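## Task

Take the nine-volt battery lying on the desk and place it inside the chest drawer that already contains a nine-volt battery. The drawers have no end stops, so they can be pulled completely free. Every other item must finish inside the drawer it belongs to, and all drawers must be closed at the end. The chest may slide a few centimetres and rotate a little but has to stay upright. At the end the robot must have released everything and backed away. If the robot tips over or finishes leaning, the task fails. Anything held in place only by the robot at the end does not count as achieved.

## Robot and tools

ROBOT. A wheeled cart with two SO101-style arms (left_arm, right_arm), a pan/tilt head with head_camera, and a camera on each wrist (left_wrist_camera, right_wrist_camera). The base frame has its origin on the floor between the drive wheels: x forward, y left, z up. The cart spans x = -0.35 to 0.07 m and is 0.53 m wide. Arm pan axes stand at x = -0.060, y = +0.155 (left) and -0.155 (right); shoulders are 0.89 m high. A hand's fixed-jaw tip reaches roughly 0.44 m from its pan axis and no lower than 0.55 m above the floor. The odometry frame is the base frame as it was when the scene began.

execute_actions. Argument actions: a list with zero or one action. An action may hold base, joints, or both; they start together. base holds exactly one key: translate_m (metres, -1.4 to 1.4, a relative drive from where the base last measured itself, positive forward; no sideways motion) or rotate_rad (radians, -3.2 to 3.2, a relative turn in place, positive is counter-clockwise seen from above). joints is one flat map of joint names to absolute angle targets in radians, covering both arms and the head; list only the joints you want to change, but an unlisted joint may still be driving toward an earlier target. Ranges: head_pan_rad -3.2..3.2 (0 forward, positive left); head_tilt_rad -0.76..1.45 (0 level, positive down); per arm, with prefix left_arm_ or right_arm_: shoulder_pan_rad -1.919..1.919, shoulder_lift_rad -1.745..1.745, elbow_flex_rad -1.69..1.58, wrist_flex_rad -1.658..1.658, wrist_roll_rad -2.743..2.841, gripper_rad 0..1.919. An action lasts at most 15 s. Argument cameras: list of head_camera, left_wrist_camera, right_wrist_camera or all; omitted or null gives all, [] gives none. Bad keys or out-of-range values reject the whole call with no motion. An empty actions list just reports.

wait: seconds 0 to 10; commands nothing new and returns the same report. zoom_image: camera plus region [x0, y0, x1, y1] in image pixels from the top-left, at most 504 by 504, of that camera's latest full image (images are 644x476). read_manual: only licence texts. finished_scene: scene number 1 or 2; ends that scene irreversibly and reports success.

JOINT CONVENTIONS. Pan: at 0 the left arm points left and the right arm right; positive pan turns either arm clockwise from above, so forward is +1.571 for left_arm and -1.571 for right_arm. Bend: with lift, elbow and wrist flex all 0 the upper arm is near vertical (tilted 0.24 rad outward) and forearm and fingers are level; positive values bend downward, and the sum of the three is the fingers' angle below horizontal (1.571 = pointing down, which requires the forearm no more than 0.08 rad above level). Roll: -1.522 closes the jaws across the arm's plane with the fixed jaw on the left looking outward; 1.619 puts it on the right; 0.049 closes within the plane. With level fingers over furniture keep the fixed jaw on the left, since the hand body then projects upward rather than down. Gripper opening between tips: 0 -> 0.003 m, 0.3 -> 0.026, 0.6 -> 0.049, 1 -> 0.076, 1.919 -> 0.106. To squeeze, command up to 0.2 rad below the touching angle; going lower adds little and can trip the jaw. A holding jaw reads off_target; done means empty or barely gripping.

STOWING. Stowed left arm: pan -1.75, lift 0.05, elbow 1.35, wrist_flex -1.55, roll -1.52; right arm identical except pan 1.75. Stow in two steps (wrists first, then pan/lift/elbow) rather than one; when unstowing, do not move the wrists first. Turning in place with stowed arms needs a clear radius of 0.44 m; near a desk, turning or reversing can hook the cart's rear and topple it.

RESULTS. joint_positions gives readings; left_hand and right_hand give each fixed-jaw tip in the base frame (a held object sits toward the swinging jaw; hand z runs along the fingers, y from swinging to fixed jaw), possibly a few cm off. base_odometry counts wheel turns, so slip looks like travel; heading -3.142..3.142, positive left. base_status/joint_status per motion: done (for the base, wheels turned fully), off_target (resting short, maybe still pushing: load, obstacle or tripped motor), time_out, not_followed. "joint command not followed" with a cause means the self-collision check refused that arm's targets (gripper still moves); such targets may be retried each action until replaced. on_its_own describes uncommanded motion. pictures lists the returned images in order. MOTOR HOT warns from 55 °C; OVER-TEMPERATURE FAULT at 70 °C halts that arm, and keys then read limit_stop_at_motor_heat: resend them.

CAUTIONS. Loaded joints sag toward gravity; offset the next target upward by the observed sag. A joint stuck over about 0.30 rad from target for about 2 s trips, cutting torque to 20 %; the robot keeps your last command while you compose a reply, so that time counts. To reset, once the reading settles, command 0.2 rad from it on the side away from the bad target (or 0.04 rad beyond a range end; a jaw uses the end). To stop a blocked joint pushing, set its target to its reading. Payload per hand about 0.4 kg extended, 0.7 kg within 0.28 m; both hands close in about 1 kg. Pulling on things, especially in front, can tip the robot. Never let the arms or hands strike or press each other hard. Avoid drops, slips, slammed drawers and hard pushes.

Each tool is called after ">>>" as a command line: name --argument value for each argument, lists and objects as JSON in quotes; but a table of rows of numbers goes row by row, as --pt "numbers of a row", without its own name.

## Session

>>> execute_actions --actions '[]'

Scene clock: 0.00 s.
base_odometry: x=+0.000 y=+0.000 heading=+0.000 (m, m, rad; odometry frame)
base_status: not commanded
joint_positions: head_pan_rad=-0.029 head_tilt_rad=+0.013 left_arm_shoulder_pan_rad=-1.722 left_arm_shoulder_lift_rad=+0.049 left_arm_elbow_flex_rad=+1.402 left_arm_wrist_flex_rad=-1.461 left_arm_wrist_roll_rad=-1.554 left_arm_gripper_rad=+1.920 right_arm_shoulder_pan_rad=+1.720 right_arm_shoulder_lift_rad=+0.046 right_arm_elbow_flex_rad=+1.356 right_arm_wrist_flex_rad=-1.623 right_arm_wrist_roll_rad=-1.519 right_arm_gripper_rad=+1.920
joint_status: not commanded
left_hand: x=-0.3017 y=+0.1103 z=+0.8734 quat_wxyz=(-0.065, -0.702, -0.042, +0.708) (m; base frame)
right_hand: x=-0.3064 y=-0.1257 z=+0.9081 quat_wxyz=(-0.060, +0.623, -0.046, -0.779) (m; base frame)
pictures: head_camera, left_wrist_camera, right_wrist_camera
Images, in order (width x height): head_camera 644x476, left_wrist_camera 644x476, right_wrist_camera 644x476.

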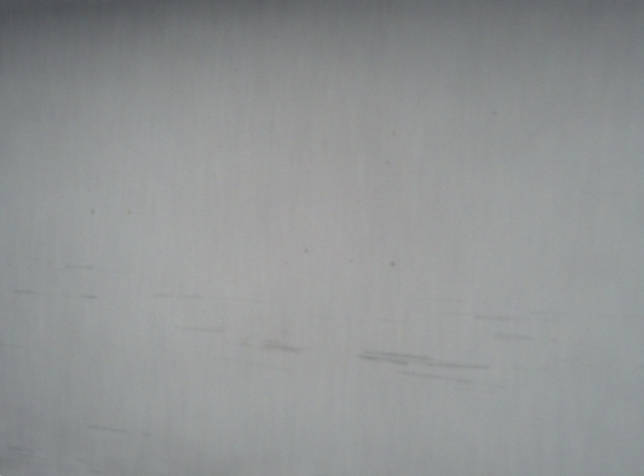

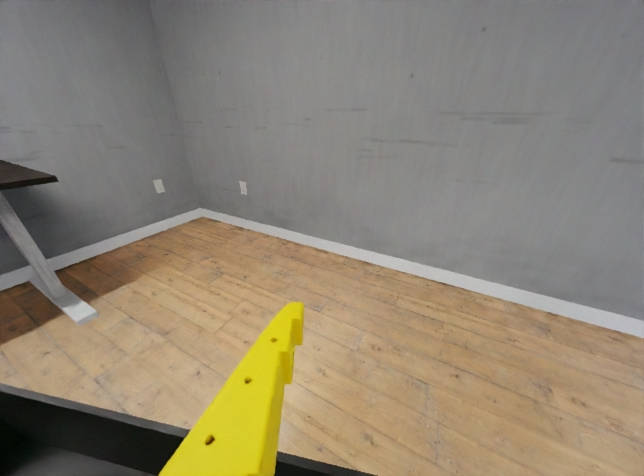

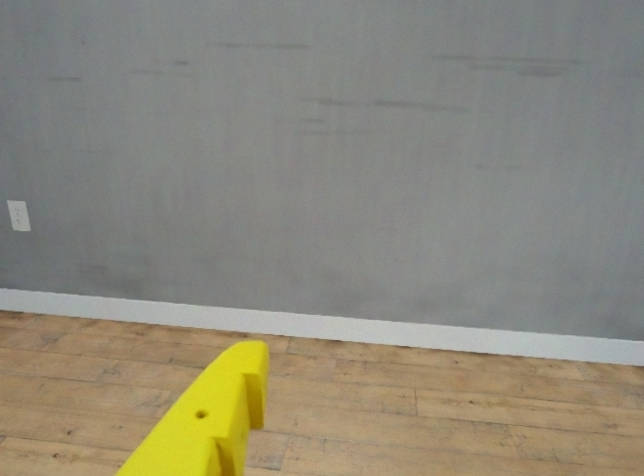

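>>> execute_actions --actions '[{"joints":{"head_pan_rad":-1.7,"head_tilt_rad":0.4}}]' --cameras '["head_camera"]'

Scene clock: 3.07 s.
base_odometry: x=+0.000 y=+0.000 heading=+0.000 (m, m, rad; odometry frame)
base_status: not commanded
joint_positions: head_pan_rad=-1.690 head_tilt_rad=+0.393 left_arm_shoulder_pan_rad=-1.722 left_arm_shoulder_lift_rad=+0.049 left_arm_elbow_flex_rad=+1.402 left_arm_wrist_flex_rad=-1.461 left_arm_wrist_roll_rad=-1.554 left_arm_gripper_rad=+1.920 right_arm_shoulder_pan_rad=+1.720 right_arm_shoulder_lift_rad=+0.046 right_arm_elbow_flex_rad=+1.356 right_arm_wrist_flex_rad=-1.623 right_arm_wrist_roll_rad=-1.519 right_arm_gripper_rad=+1.920
joint_status: all done
left_hand: x=-0.3017 y=+0.1103 z=+0.8734 quat_wxyz=(-0.065, -0.702, -0.042, +0.708) (m; base frame)
right_hand: x=-0.3064 y=-0.1257 z=+0.9081 quat_wxyz=(-0.060, +0.623, -0.046, -0.779) (m; base frame)
pictures: head_camera
Images, in order (width x height): head_camera 644x476.

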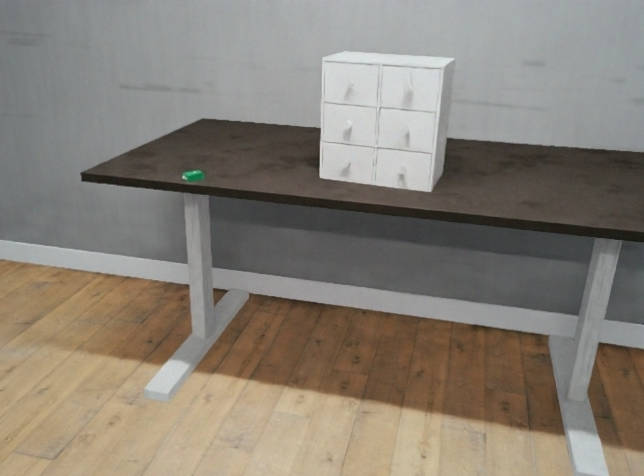

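>>> zoom_image --camera "head_camera" --region '[160, 30, 500, 240]'

Region (160, 30, 500, 240) of head_camera's 644x476 image, scaled by 1.482; it fills the top 311 rows of this view, and the rest is white.

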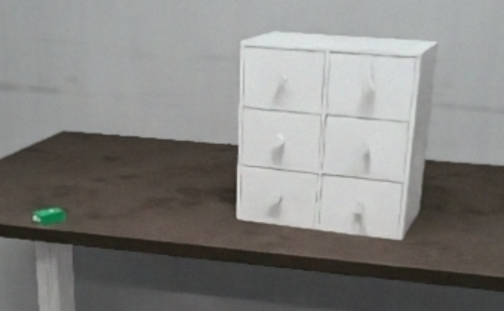

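>>> execute_actions --actions '[{"base":{"rotate_rad":-1.66},"joints":{"head_pan_rad":0,"head_tilt_rad":0.5}}]' --cameras '[]'

>>> execute_actions --actions '[{"base":{"translate_m":0.85}}]' --cameras '[]'

>>> execute_actions --actions '[{"base":{"rotate_rad":-0.33}}]' --cameras '["head_camera"]'

Scene clock: 12.90 s.
base_odometry: x=-0.001 y=+0.000 heading=-1.658 (m, m, rad; odometry frame)
base_status: done
joint_positions: head_pan_rad=-0.010 head_tilt_rad=+0.494 left_arm_shoulder_pan_rad=-1.722 left_arm_shoulder_lift_rad=+0.049 left_arm_elbow_flex_rad=+1.402 left_arm_wrist_flex_rad=-1.461 left_arm_wrist_roll_rad=-1.554 left_arm_gripper_rad=+1.920 right_arm_shoulder_pan_rad=+1.720 right_arm_shoulder_lift_rad=+0.046 right_arm_elbow_flex_rad=+1.356 right_arm_wrist_flex_rad=-1.623 right_arm_wrist_roll_rad=-1.519 right_arm_gripper_rad=+1.920
joint_status: all done
left_hand: x=-0.3017 y=+0.1103 z=+0.8734 quat_wxyz=(-0.065, -0.702, -0.042, +0.708) (m; base frame)
right_hand: x=-0.3064 y=-0.1257 z=+0.9081 quat_wxyz=(-0.060, +0.623, -0.046, -0.779) (m; base frame)
pictures: none
No camera images: the call's "cameras" was empty. Leave "cameras" out to get every camera's image.

Scene clock: 18.07 s.
base_odometry: x=-0.080 y=-0.846 heading=-1.662 (m, m, rad; odometry frame)
base_status: done
joint_positions: head_pan_rad=-0.010 head_tilt_rad=+0.494 left_arm_shoulder_pan_rad=-1.722 left_arm_shoulder_lift_rad=+0.049 left_arm_elbow_flex_rad=+1.402 left_arm_wrist_flex_rad=-1.461 left_arm_wrist_roll_rad=-1.554 left_arm_gripper_rad=+1.920 right_arm_shoulder_pan_rad=+1.720 right_arm_shoulder_lift_rad=+0.046 right_arm_elbow_flex_rad=+1.356 right_arm_wrist_flex_rad=-1.623 right_arm_wrist_roll_rad=-1.519 right_arm_gripper_rad=+1.920
joint_status: not commanded
left_hand: x=-0.3017 y=+0.1103 z=+0.8734 quat_wxyz=(-0.065, -0.702, -0.042, +0.708) (m; base frame)
right_hand: x=-0.3064 y=-0.1257 z=+0.9081 quat_wxyz=(-0.060, +0.623, -0.046, -0.779) (m; base frame)
pictures: none
No camera images: the call's "cameras" was empty. Leave "cameras" out to get every camera's image.

Scene clock: 19.20 s.
base_odometry: x=-0.080 y=-0.846 heading=-1.991 (m, m, rad; odometry frame)
base_status: done
joint_positions: head_pan_rad=-0.010 head_tilt_rad=+0.494 left_arm_shoulder_pan_rad=-1.722 left_arm_shoulder_lift_rad=+0.049 left_arm_elbow_flex_rad=+1.402 left_arm_wrist_flex_rad=-1.461 left_arm_wrist_roll_rad=-1.554 left_arm_gripper_rad=+1.920 right_arm_shoulder_pan_rad=+1.720 right_arm_shoulder_lift_rad=+0.046 right_arm_elbow_flex_rad=+1.356 right_arm_wrist_flex_rad=-1.623 right_arm_wrist_roll_rad=-1.519 right_arm_gripper_rad=+1.920
joint_status: not commanded
left_hand: x=-0.3017 y=+0.1103 z=+0.8734 quat_wxyz=(-0.065, -0.702, -0.042, +0.708) (m; base frame)
right_hand: x=-0.3064 y=-0.1257 z=+0.9081 quat_wxyz=(-0.060, +0.623, -0.046, -0.779) (m; base frame)
pictures: head_camera
Images, in order (width x height): head_camera 644x476.

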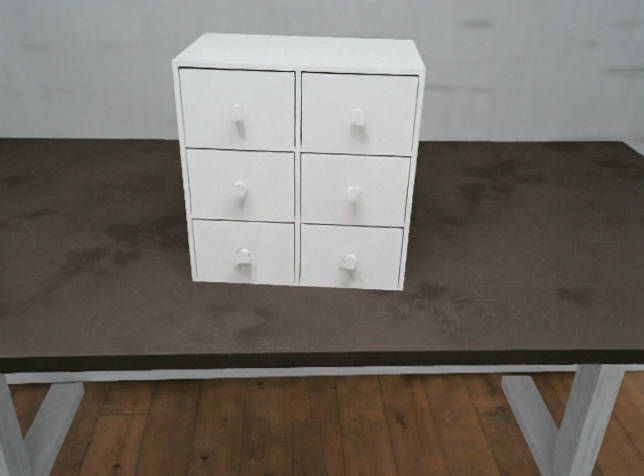

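>>> zoom_image --camera "head_camera" --region '[160, 20, 440, 300]'

Region (160, 20, 440, 300) of head_camera's 644x476 image, scaled by 1.800.

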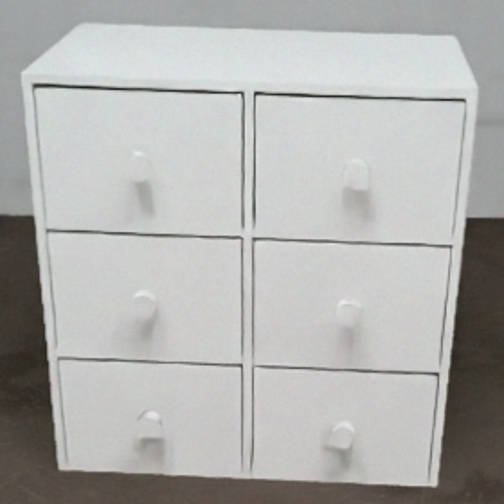

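>>> execute_actions --actions '[{"base":{"rotate_rad":0.42},"joints":{"left_arm_shoulder_pan_rad":0,"right_arm_shoulder_pan_rad":0,"left_arm_elbow_flex_rad":1.1,"right_arm_elbow_flex_rad":1.1,"left_arm_shoulder_lift_rad":0,"right_arm_shoulder_lift_rad":0}}]' --cameras '[]'

>>> execute_actions --actions '[{"base":{"translate_m":0.22},"joints":{"left_arm_shoulder_pan_rad":1.6,"right_arm_shoulder_pan_rad":-1.6,"left_arm_gripper_rad":0.55,"right_arm_gripper_rad":0.55}}]' --cameras '[]'

>>> execute_actions --actions '[{"base":{"rotate_rad":-0.51},"joints":{"head_tilt_rad":0.65,"left_arm_shoulder_pan_rad":1.79,"right_arm_shoulder_pan_rad":-1.8,"left_arm_elbow_flex_rad":0.29,"right_arm_elbow_flex_rad":0.29,"left_arm_shoulder_lift_rad":0.67,"right_arm_shoulder_lift_rad":0.67,"left_arm_wrist_flex_rad":-1.02,"right_arm_wrist_flex_rad":-1.02,"left_arm_wrist_roll_rad":-1.522,"right_arm_wrist_roll_rad":-1.522}}]'

Scene clock: 29.73 s.
base_odometry: x=-0.080 y=-0.847 heading=-1.579 (m, m, rad; odometry frame)
base_status: done
joint_positions: head_pan_rad=-0.010 head_tilt_rad=+0.494 left_arm_shoulder_pan_rad=-0.006 left_arm_shoulder_lift_rad=+0.032 left_arm_elbow_flex_rad=+1.124 left_arm_wrist_flex_rad=-1.461 left_arm_wrist_roll_rad=-1.554 left_arm_gripper_rad=+1.920 right_arm_shoulder_pan_rad=+0.008 right_arm_shoulder_lift_rad=+0.030 right_arm_elbow_flex_rad=+1.124 right_arm_wrist_flex_rad=-1.623 right_arm_wrist_roll_rad=-1.519 right_arm_gripper_rad=+1.920
joint_status: all done
left_hand: x=-0.0693 y=+0.4292 z=+0.9324 quat_wxyz=(+0.559, -0.413, +0.424, +0.581) (m; base frame)
right_hand: x=-0.0545 y=-0.4195 z=+0.9567 quat_wxyz=(+0.599, +0.371, +0.369, -0.606) (m; base frame)
pictures: none
No camera images: the call's "cameras" was empty. Leave "cameras" out to get every camera's image.

Scene clock: 31.63 s.
base_odometry: x=-0.082 y=-1.067 heading=-1.584 (m, m, rad; odometry frame)
base_status: done
joint_positions: head_pan_rad=-0.010 head_tilt_rad=+0.494 left_arm_shoulder_pan_rad=+1.594 left_arm_shoulder_lift_rad=+0.032 left_arm_elbow_flex_rad=+1.124 left_arm_wrist_flex_rad=-1.461 left_arm_wrist_roll_rad=-1.554 left_arm_gripper_rad=+0.557 right_arm_shoulder_pan_rad=-1.593 right_arm_shoulder_lift_rad=+0.030 right_arm_elbow_flex_rad=+1.124 right_arm_wrist_flex_rad=-1.623 right_arm_wrist_roll_rad=-1.519 right_arm_gripper_rad=+0.557
joint_status: all done
left_hand: x=+0.2143 y=+0.1563 z=+0.9324 quat_wxyz=(+0.806, +0.016, +0.591, +0.003) (m; base frame)
right_hand: x=+0.2042 y=-0.1414 z=+0.9567 quat_wxyz=(+0.852, -0.007, +0.524, +0.008) (m; base frame)
pictures: none
No camera images: the call's "cameras" was empty. Leave "cameras" out to get every camera's image.

Scene clock: 32.97 s.
base_odometry: x=-0.082 y=-1.066 heading=-2.092 (m, m, rad; odometry frame)
base_status: done
joint_positions: head_pan_rad=-0.010 head_tilt_rad=+0.644 left_arm_shoulder_pan_rad=+1.784 left_arm_shoulder_lift_rad=+0.682 left_arm_elbow_flex_rad=+0.319 left_arm_wrist_flex_rad=-1.024 left_arm_wrist_roll_rad=-1.531 left_arm_gripper_rad=+0.557 right_arm_shoulder_pan_rad=-1.791 right_arm_shoulder_lift_rad=+0.690 right_arm_elbow_flex_rad=+0.319 right_arm_wrist_flex_rad=-1.022 right_arm_wrist_roll_rad=-1.519 right_arm_gripper_rad=+0.557
joint_status: all done
left_hand: x=+0.2942 y=+0.0861 z=+0.8564 quat_wxyz=(+0.711, +0.077, +0.695, -0.073) (m; base frame)
right_hand: x=+0.2901 y=-0.0687 z=+0.8535 quat_wxyz=(+0.708, -0.078, +0.698, +0.077) (m; base frame)
pictures: head_camera, left_wrist_camera, right_wrist_camera
Images, in order (width x height): head_camera 644x476, left_wrist_camera 644x476, right_wrist_camera 644x476.

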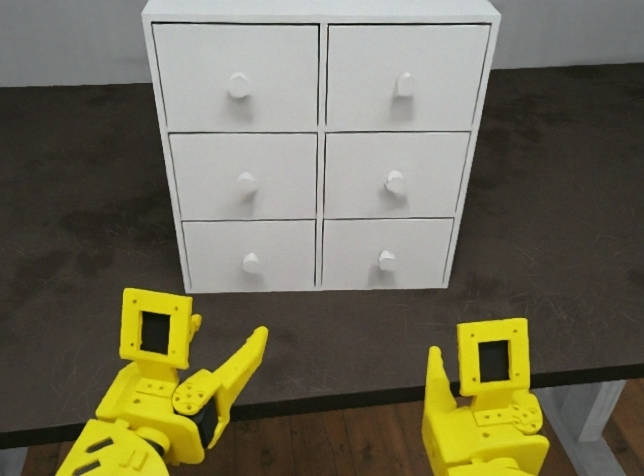

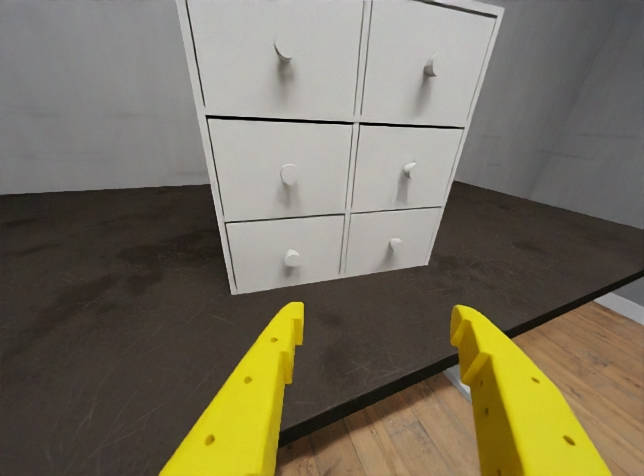

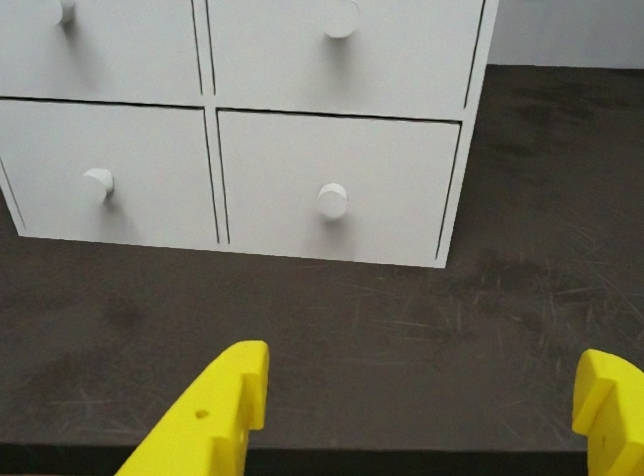

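>>> execute_actions --actions '[{"base":{"rotate_rad":0.05},"joints":{"left_arm_elbow_flex_rad":0.35,"left_arm_shoulder_lift_rad":0.69,"left_arm_wrist_flex_rad":-0.92,"right_arm_wrist_flex_rad":-1.09,"left_arm_wrist_roll_rad":-1.56}}]' --cameras '[]'

>>> execute_actions --actions '[{"base":{"translate_m":0.17},"joints":{"head_tilt_rad":0.8}}]'

Scene clock: 39.03 s.
base_odometry: x=-0.082 y=-1.066 heading=-2.040 (m, m, rad; odometry frame)
base_status: done
joint_positions: head_pan_rad=-0.010 head_tilt_rad=+0.644 left_arm_shoulder_pan_rad=+1.784 left_arm_shoulder_lift_rad=+0.702 left_arm_elbow_flex_rad=+0.352 left_arm_wrist_flex_rad=-0.922 left_arm_wrist_roll_rad=-1.552 left_arm_gripper_rad=+0.557 right_arm_shoulder_pan_rad=-1.793 right_arm_shoulder_lift_rad=+0.690 right_arm_elbow_flex_rad=+0.319 right_arm_wrist_flex_rad=-1.074 right_arm_wrist_roll_rad=-1.519 right_arm_gripper_rad=+0.557
joint_status: all done
left_hand: x=+0.2883 y=+0.0874 z=+0.8259 quat_wxyz=(+0.656, +0.091, +0.747, -0.060) (m; base frame)
right_hand: x=+0.2896 y=-0.0683 z=+0.8618 quat_wxyz=(+0.725, -0.077, +0.679, +0.080) (m; base frame)
pictures: none
No camera images: the call's "cameras" was empty. Leave "cameras" out to get every camera's image.

Scene clock: 40.80 s.
base_odometry: x=-0.160 y=-1.217 heading=-2.045 (m, m, rad; odometry frame)
base_status: done
joint_positions: head_pan_rad=-0.010 head_tilt_rad=+0.795 left_arm_shoulder_pan_rad=+1.784 left_arm_shoulder_lift_rad=+0.702 left_arm_elbow_flex_rad=+0.352 left_arm_wrist_flex_rad=-0.922 left_arm_wrist_roll_rad=-1.552 left_arm_gripper_rad=+0.557 right_arm_shoulder_pan_rad=-1.793 right_arm_shoulder_lift_rad=+0.690 right_arm_elbow_flex_rad=+0.317 right_arm_wrist_flex_rad=-1.074 right_arm_wrist_roll_rad=-1.519 right_arm_gripper_rad=+0.557
joint_status: all done
left_hand: x=+0.2883 y=+0.0874 z=+0.8259 quat_wxyz=(+0.656, +0.091, +0.747, -0.060) (m; base frame)
right_hand: x=+0.2898 y=-0.0682 z=+0.8622 quat_wxyz=(+0.726, -0.077, +0.679, +0.080) (m; base frame)
pictures: head_camera, left_wrist_camera, right_wrist_camera
Images, in order (width x height): head_camera 644x476, left_wrist_camera 644x476, right_wrist_camera 644x476.

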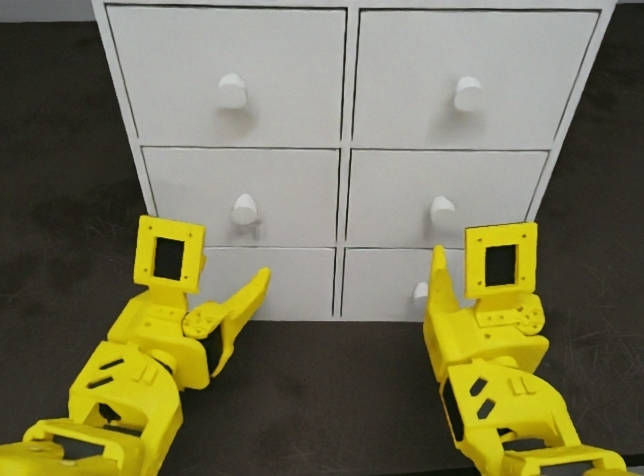

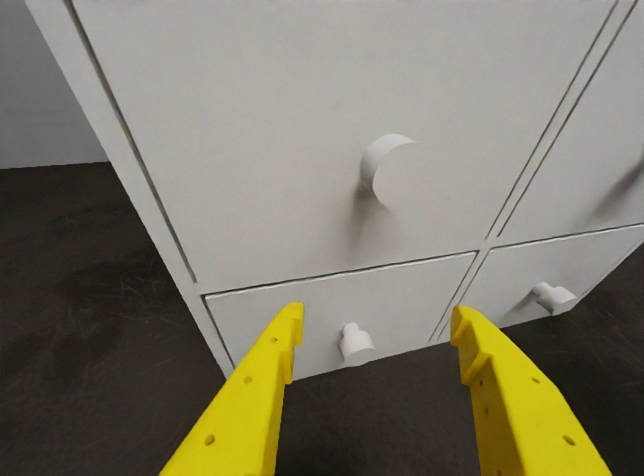

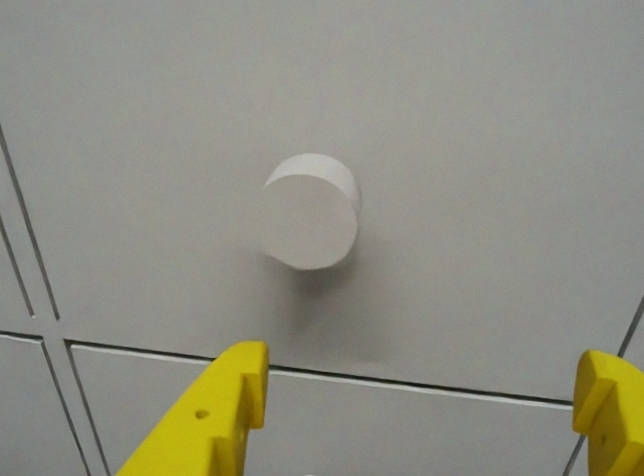

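>>> zoom_image --camera "left_wrist_camera" --region '[280, 100, 520, 340]'

Region (280, 100, 520, 340) of left_wrist_camera's 644x476 image, scaled by 2.100.

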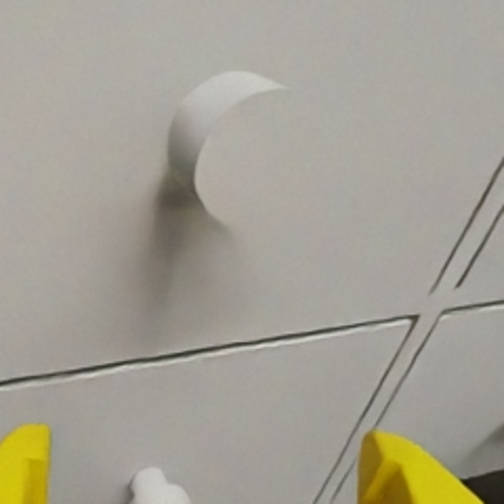

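>>> execute_actions --actions '[{"joints":{"left_arm_elbow_flex_rad":0.32,"left_arm_shoulder_lift_rad":0.63,"left_arm_wrist_flex_rad":-1.05,"right_arm_wrist_flex_rad":-1.12,"right_arm_shoulder_pan_rad":-1.82}}]'

Scene clock: 47.43 s.
base_odometry: x=-0.160 y=-1.217 heading=-2.045 (m, m, rad; odometry frame)
base_status: not commanded
joint_positions: head_pan_rad=-0.010 head_tilt_rad=+0.795 left_arm_shoulder_pan_rad=+1.784 left_arm_shoulder_lift_rad=+0.684 left_arm_elbow_flex_rad=+0.348 left_arm_wrist_flex_rad=-1.033 left_arm_wrist_roll_rad=-1.552 left_arm_gripper_rad=+0.557 right_arm_shoulder_pan_rad=-1.812 right_arm_shoulder_lift_rad=+0.690 right_arm_elbow_flex_rad=+0.317 right_arm_wrist_flex_rad=-1.104 right_arm_wrist_roll_rad=-1.519 right_arm_gripper_rad=+0.557
joint_status: all done
left_hand: x=+0.2910 y=+0.0868 z=+0.8506 quat_wxyz=(+0.704, +0.086, +0.702, -0.065) (m; base frame)
right_hand: x=+0.2876 y=-0.0614 z=+0.8671 quat_wxyz=(+0.735, -0.082, +0.667, +0.088) (m; base frame)
pictures: head_camera, left_wrist_camera, right_wrist_camera
Images, in order (width x height): head_camera 644x476, left_wrist_camera 644x476, right_wrist_camera 644x476.

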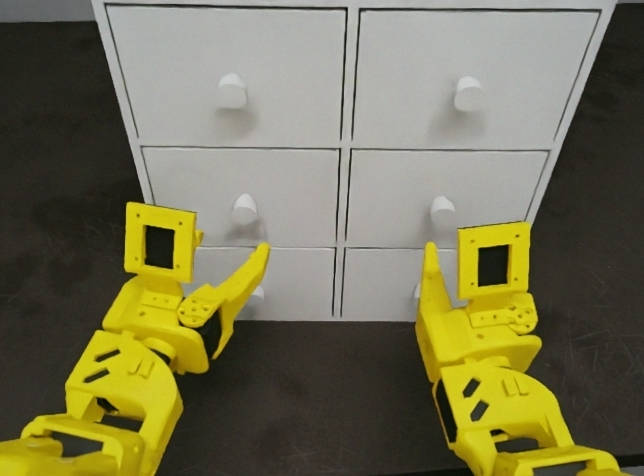

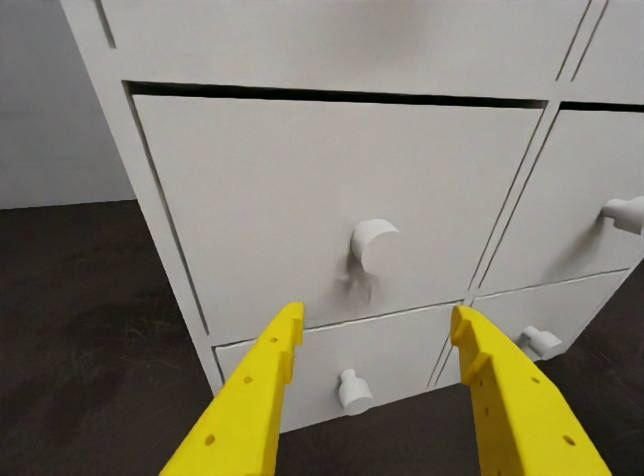

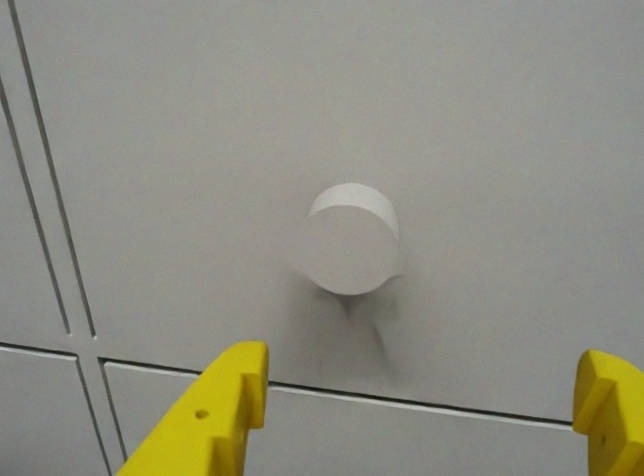

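>>> execute_actions --actions '[{"base":{"translate_m":0.025},"joints":{"left_arm_wrist_flex_rad":-1.075,"left_arm_shoulder_pan_rad":1.81}}]'

Scene clock: 49.80 s.
base_odometry: x=-0.171 y=-1.240 heading=-2.045 (m, m, rad; odometry frame)
base_status: done
joint_positions: head_pan_rad=-0.010 head_tilt_rad=+0.795 left_arm_shoulder_pan_rad=+1.806 left_arm_shoulder_lift_rad=+0.682 left_arm_elbow_flex_rad=+0.348 left_arm_wrist_flex_rad=-1.059 left_arm_wrist_roll_rad=-1.552 left_arm_gripper_rad=+0.557 right_arm_shoulder_pan_rad=-1.814 right_arm_shoulder_lift_rad=+0.691 right_arm_elbow_flex_rad=+0.317 right_arm_wrist_flex_rad=-1.106 right_arm_wrist_roll_rad=-1.519 right_arm_gripper_rad=+0.557
joint_status: all done
left_hand: x=+0.2894 y=+0.0793 z=+0.8553 quat_wxyz=(+0.713, +0.092, +0.691, -0.073) (m; base frame)
right_hand: x=+0.2874 y=-0.0609 z=+0.8669 quat_wxyz=(+0.735, -0.083, +0.667, +0.089) (m; base frame)
pictures: head_camera, left_wrist_camera, right_wrist_camera
Images, in order (width x height): head_camera 644x476, left_wrist_camera 644x476, right_wrist_camera 644x476.

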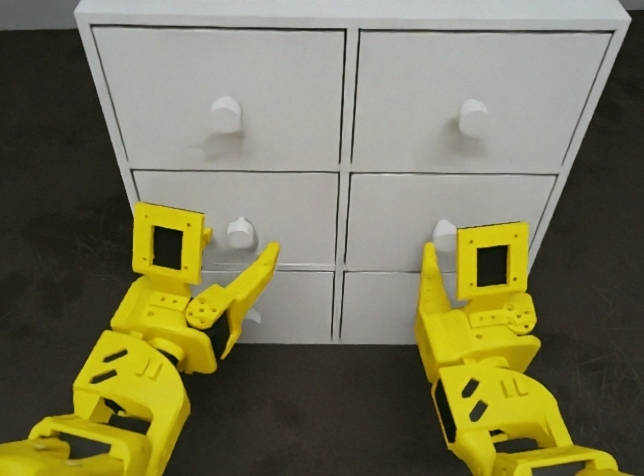

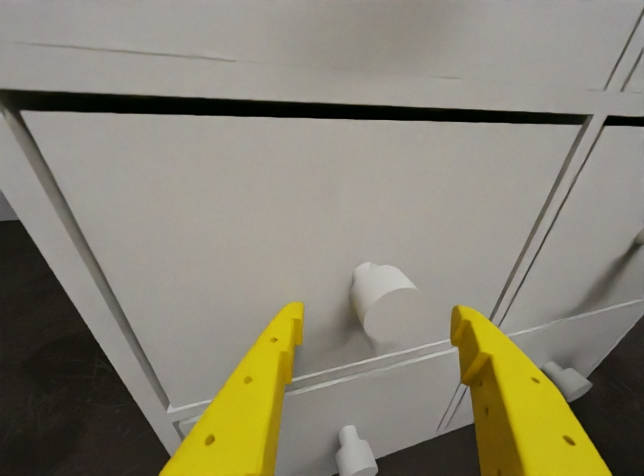

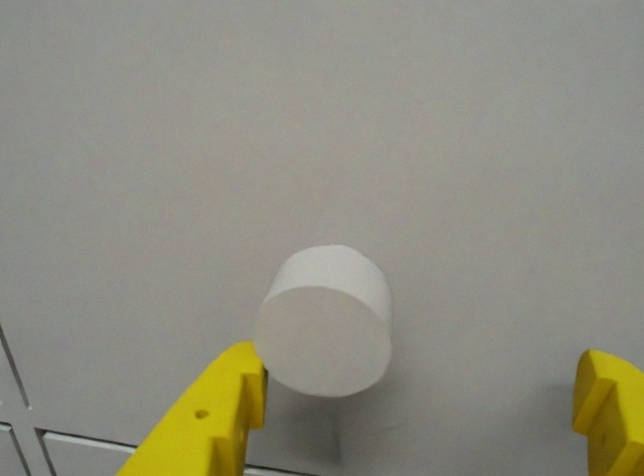

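>>> execute_actions --actions '[{"joints":{"right_arm_wrist_flex_rad":-1.14,"left_arm_shoulder_pan_rad":1.84,"right_arm_shoulder_pan_rad":-1.85}}]' --cameras '[]'

>>> execute_actions --actions '[{"base":{"translate_m":0.017}}]'

Scene clock: 52.73 s.
base_odometry: x=-0.171 y=-1.240 heading=-2.045 (m, m, rad; odometry frame)
base_status: not commanded
joint_positions: head_pan_rad=-0.010 head_tilt_rad=+0.795 left_arm_shoulder_pan_rad=+1.833 left_arm_shoulder_lift_rad=+0.682 left_arm_elbow_flex_rad=+0.348 left_arm_wrist_flex_rad=-1.059 left_arm_wrist_roll_rad=-1.552 left_arm_gripper_rad=+0.557 right_arm_shoulder_pan_rad=-1.842 right_arm_shoulder_lift_rad=+0.691 right_arm_elbow_flex_rad=+0.317 right_arm_wrist_flex_rad=-1.124 right_arm_wrist_roll_rad=-1.519 right_arm_gripper_rad=+0.557
joint_status: all done
left_hand: x=+0.2872 y=+0.0697 z=+0.8553 quat_wxyz=(+0.712, +0.102, +0.689, -0.083) (m; base frame)
right_hand: x=+0.2844 y=-0.0514 z=+0.8698 quat_wxyz=(+0.740, -0.091, +0.659, +0.100) (m; base frame)
pictures: none
No camera images: the call's "cameras" was empty. Leave "cameras" out to get every camera's image.

Scene clock: 53.60 s.
base_odometry: x=-0.180 y=-1.256 heading=-2.045 (m, m, rad; odometry frame)
base_status: done
joint_positions: head_pan_rad=-0.010 head_tilt_rad=+0.795 left_arm_shoulder_pan_rad=+1.836 left_arm_shoulder_lift_rad=+0.682 left_arm_elbow_flex_rad=+0.349 left_arm_wrist_flex_rad=-1.062 left_arm_wrist_roll_rad=-1.552 left_arm_gripper_rad=+0.557 right_arm_shoulder_pan_rad=-1.843 right_arm_shoulder_lift_rad=+0.693 right_arm_elbow_flex_rad=+0.317 right_arm_wrist_flex_rad=-1.127 right_arm_wrist_roll_rad=-1.519 right_arm_gripper_rad=+0.557
joint_status: not commanded
left_hand: x=+0.2868 y=+0.0686 z=+0.8554 quat_wxyz=(+0.713, +0.103, +0.689, -0.084) (m; base frame)
right_hand: x=+0.2841 y=-0.0509 z=+0.8698 quat_wxyz=(+0.741, -0.091, +0.658, +0.100) (m; base frame)
pictures: head_camera, left_wrist_camera, right_wrist_camera
Images, in order (width x height): head_camera 644x476, left_wrist_camera 644x476, right_wrist_camera 644x476.

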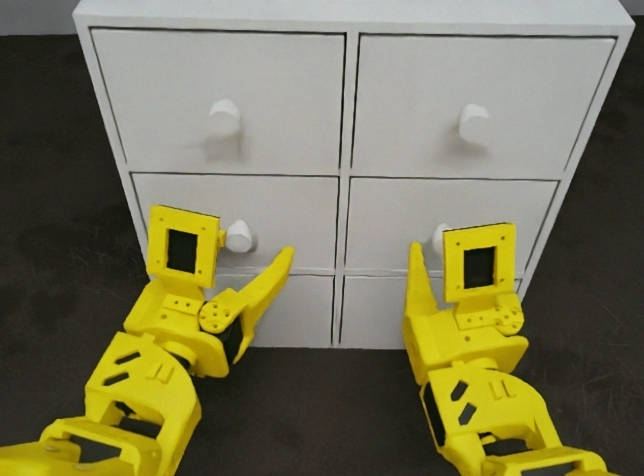

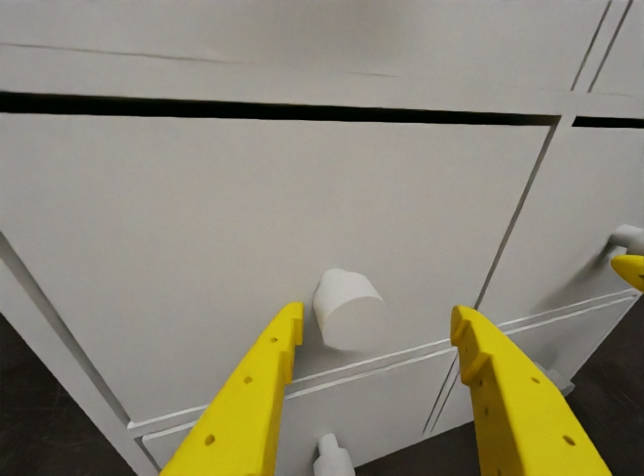

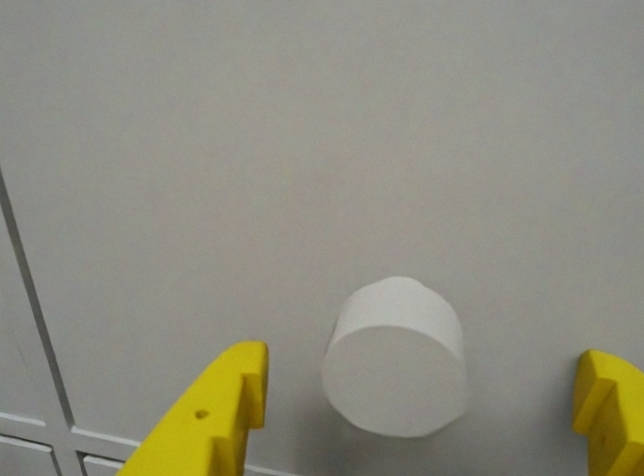

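>>> execute_actions --actions '[{"base":{"translate_m":-0.006},"joints":{"left_arm_shoulder_lift_rad":0.59,"right_arm_shoulder_lift_rad":0.60,"right_arm_shoulder_pan_rad":-1.825}}]'

Scene clock: 56.80 s.
base_odometry: x=-0.177 y=-1.250 heading=-2.045 (m, m, rad; odometry frame)
base_status: done
joint_positions: head_pan_rad=-0.010 head_tilt_rad=+0.795 left_arm_shoulder_pan_rad=+1.836 left_arm_shoulder_lift_rad=+0.644 left_arm_elbow_flex_rad=+0.349 left_arm_wrist_flex_rad=-1.062 left_arm_wrist_roll_rad=-1.552 left_arm_gripper_rad=+0.557 right_arm_shoulder_pan_rad=-1.834 right_arm_shoulder_lift_rad=+0.653 right_arm_elbow_flex_rad=+0.317 right_arm_wrist_flex_rad=-1.127 right_arm_wrist_roll_rad=-1.519 right_arm_gripper_rad=+0.557
joint_status: all done
left_hand: x=+0.2880 y=+0.0683 z=+0.8680 quat_wxyz=(+0.726, +0.101, +0.675, -0.086) (m; base frame)
right_hand: x=+0.2857 y=-0.0539 z=+0.8829 quat_wxyz=(+0.754, -0.086, +0.644, +0.099) (m; base frame)
pictures: head_camera, left_wrist_camera, right_wrist_camera
Images, in order (width x height): head_camera 644x476, left_wrist_camera 644x476, right_wrist_camera 644x476.

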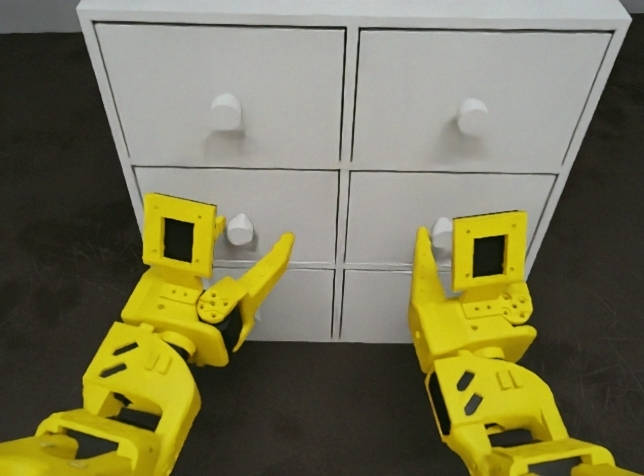

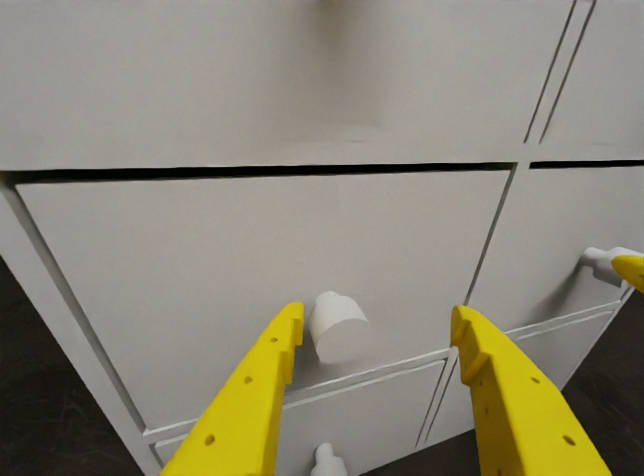

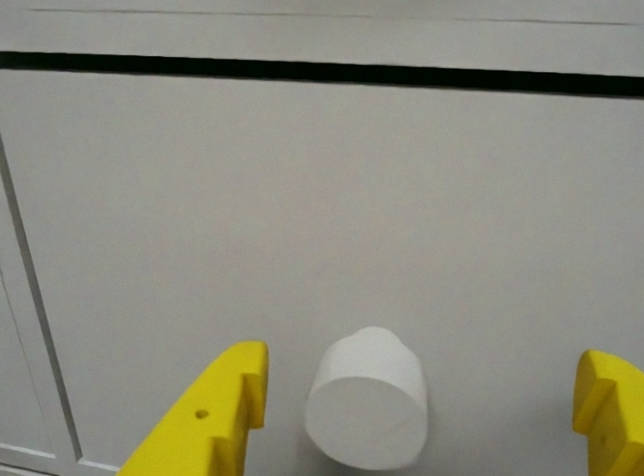

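>>> execute_actions --actions '[{"base":{"translate_m":0.004},"joints":{"left_arm_gripper_rad":0.03,"right_arm_gripper_rad":0.03,"right_arm_shoulder_pan_rad":-1.815}}]'

Scene clock: 58.97 s.
base_odometry: x=-0.178 y=-1.254 heading=-2.045 (m, m, rad; odometry frame)
base_status: done
joint_positions: head_pan_rad=-0.010 head_tilt_rad=+0.795 left_arm_shoulder_pan_rad=+1.846 left_arm_shoulder_lift_rad=+0.626 left_arm_elbow_flex_rad=+0.339 left_arm_wrist_flex_rad=-1.067 left_arm_wrist_roll_rad=-1.552 left_arm_gripper_rad=+0.039 right_arm_shoulder_pan_rad=-1.816 right_arm_shoulder_lift_rad=+0.639 right_arm_elbow_flex_rad=+0.311 right_arm_wrist_flex_rad=-1.131 right_arm_wrist_roll_rad=-1.519 right_arm_gripper_rad=+0.039
joint_status: all done
left_hand: x=+0.2885 y=+0.0648 z=+0.8774 quat_wxyz=(+0.737, +0.102, +0.662, -0.091) (m; base frame)
right_hand: x=+0.2881 y=-0.0601 z=+0.8894 quat_wxyz=(+0.762, -0.079, +0.636, +0.092) (m; base frame)
pictures: head_camera, left_wrist_camera, right_wrist_camera
Images, in order (width x height): head_camera 644x476, left_wrist_camera 644x476, right_wrist_camera 644x476.

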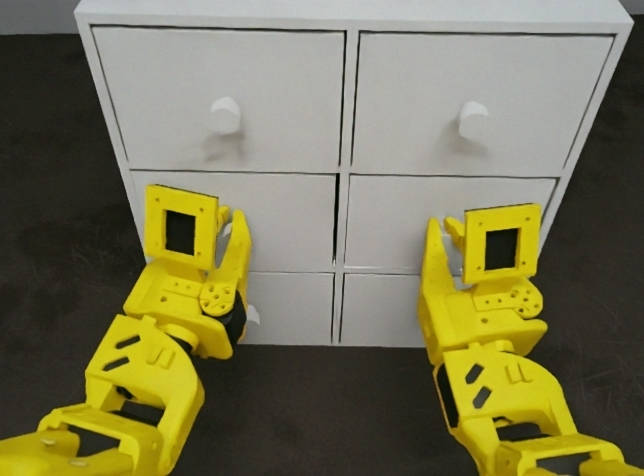

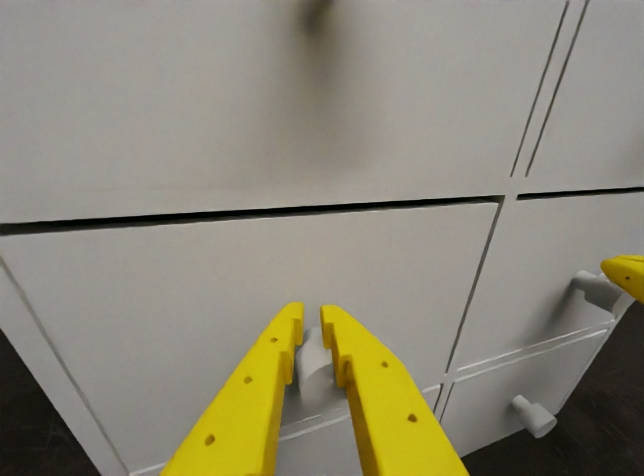

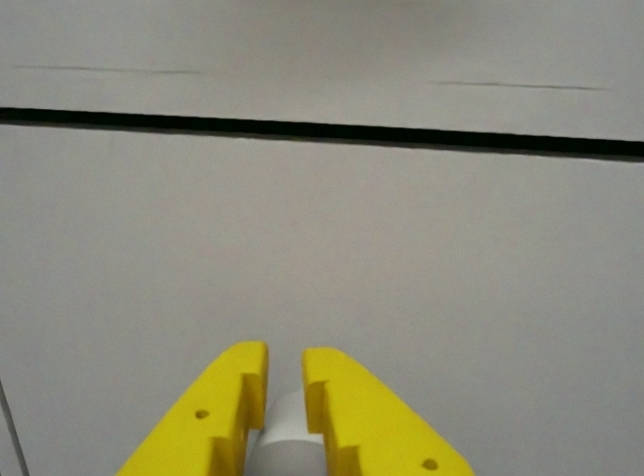

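>>> execute_actions --actions '[{"joints":{"left_arm_gripper_rad":0.42,"right_arm_gripper_rad":0.42,"right_arm_shoulder_pan_rad":-1.84,"left_arm_shoulder_pan_rad":1.825}}]' --cameras '[]'

>>> execute_actions --actions '[{"joints":{"left_arm_shoulder_lift_rad":0.665,"right_arm_shoulder_lift_rad":0.665}}]'

Scene clock: 62.13 s.
base_odometry: x=-0.178 y=-1.254 heading=-2.045 (m, m, rad; odometry frame)
base_status: not commanded
joint_positions: head_pan_rad=-0.010 head_tilt_rad=+0.795 left_arm_shoulder_pan_rad=+1.833 left_arm_shoulder_lift_rad=+0.626 left_arm_elbow_flex_rad=+0.339 left_arm_wrist_flex_rad=-1.067 left_arm_wrist_roll_rad=-1.552 left_arm_gripper_rad=+0.412 right_arm_shoulder_pan_rad=-1.831 right_arm_shoulder_lift_rad=+0.639 right_arm_elbow_flex_rad=+0.311 right_arm_wrist_flex_rad=-1.131 right_arm_wrist_roll_rad=-1.519 right_arm_gripper_rad=+0.412
joint_status: all done
left_hand: x=+0.2895 y=+0.0690 z=+0.8774 quat_wxyz=(+0.737, +0.098, +0.663, -0.086) (m; base frame)
right_hand: x=+0.2866 y=-0.0548 z=+0.8894 quat_wxyz=(+0.762, -0.084, +0.635, +0.098) (m; base frame)
pictures: none
No camera images: the call's "cameras" was empty. Leave "cameras" out to get every camera's image.

Scene clock: 62.77 s.
base_odometry: x=-0.178 y=-1.254 heading=-2.045 (m, m, rad; odometry frame)
base_status: not commanded
joint_positions: head_pan_rad=-0.010 head_tilt_rad=+0.795 left_arm_shoulder_pan_rad=+1.830 left_arm_shoulder_lift_rad=+0.676 left_arm_elbow_flex_rad=+0.339 left_arm_wrist_flex_rad=-1.067 left_arm_wrist_roll_rad=-1.552 left_arm_gripper_rad=+0.413 right_arm_shoulder_pan_rad=-1.831 right_arm_shoulder_lift_rad=+0.685 right_arm_elbow_flex_rad=+0.311 right_arm_wrist_flex_rad=-1.131 right_arm_wrist_roll_rad=-1.519 right_arm_gripper_rad=+0.413
joint_status: all done
left_hand: x=+0.2886 y=+0.0704 z=+0.8607 quat_wxyz=(+0.720, +0.099, +0.681, -0.083) (m; base frame)
right_hand: x=+0.2860 y=-0.0549 z=+0.8742 quat_wxyz=(+0.747, -0.086, +0.652, +0.096) (m; base frame)
pictures: head_camera, left_wrist_camera, right_wrist_camera
Images, in order (width x height): head_camera 644x476, left_wrist_camera 644x476, right_wrist_camera 644x476.

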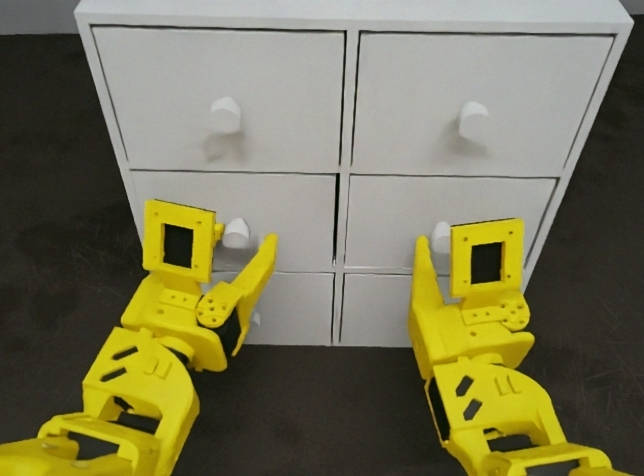

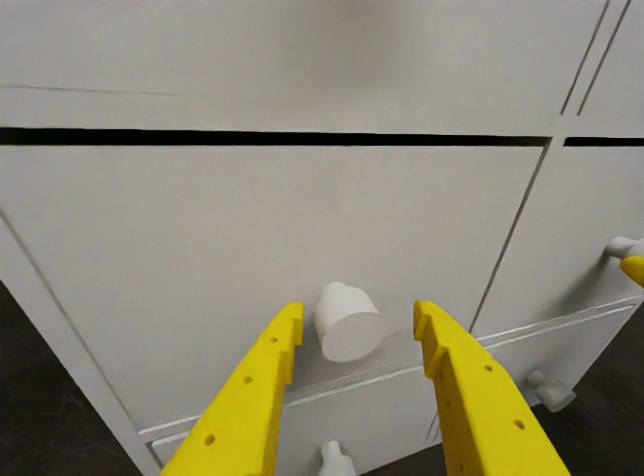

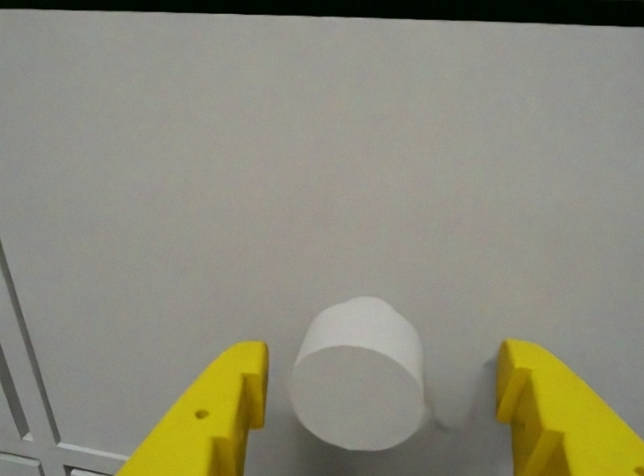

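>>> execute_actions --actions '[{"joints":{"left_arm_gripper_rad":0.05,"right_arm_gripper_rad":0.05,"right_arm_shoulder_pan_rad":-1.815,"left_arm_shoulder_pan_rad":1.845}}]'

Scene clock: 64.43 s.
base_odometry: x=-0.178 y=-1.254 heading=-2.045 (m, m, rad; odometry frame)
base_status: not commanded
joint_positions: head_pan_rad=-0.010 head_tilt_rad=+0.795 left_arm_shoulder_pan_rad=+1.843 left_arm_shoulder_lift_rad=+0.676 left_arm_elbow_flex_rad=+0.339 left_arm_wrist_flex_rad=-1.067 left_arm_wrist_roll_rad=-1.552 left_arm_gripper_rad=+0.173 right_arm_shoulder_pan_rad=-1.820 right_arm_shoulder_lift_rad=+0.685 right_arm_elbow_flex_rad=+0.311 right_arm_wrist_flex_rad=-1.131 right_arm_wrist_roll_rad=-1.519 right_arm_gripper_rad=+0.184
joint_status: left_arm_gripper_rad off_target (ended at +0.173, target +0.050); right_arm_gripper_rad off_target (ended at +0.184, target +0.050); the others done
left_hand: x=+0.2875 y=+0.0662 z=+0.8607 quat_wxyz=(+0.720, +0.104, +0.681, -0.087) (m; base frame)
right_hand: x=+0.2871 y=-0.0587 z=+0.8742 quat_wxyz=(+0.747, -0.083, +0.653, +0.092) (m; base frame)
pictures: head_camera, left_wrist_camera, right_wrist_camera
Images, in order (width x height): head_camera 644x476, left_wrist_camera 644x476, right_wrist_camera 644x476.

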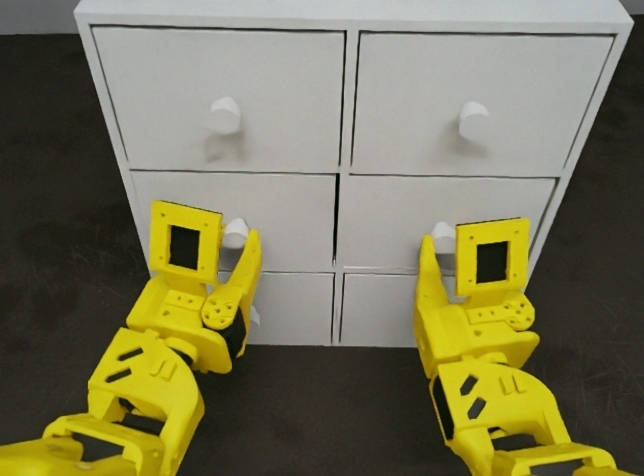

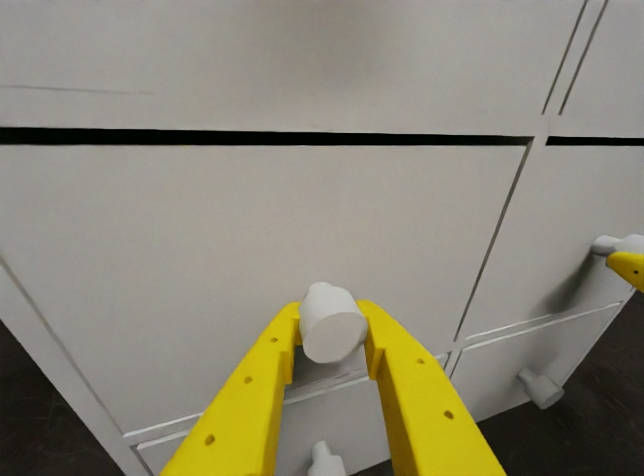

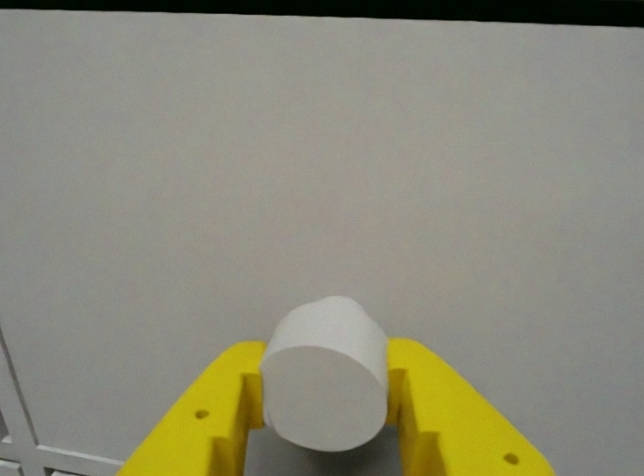

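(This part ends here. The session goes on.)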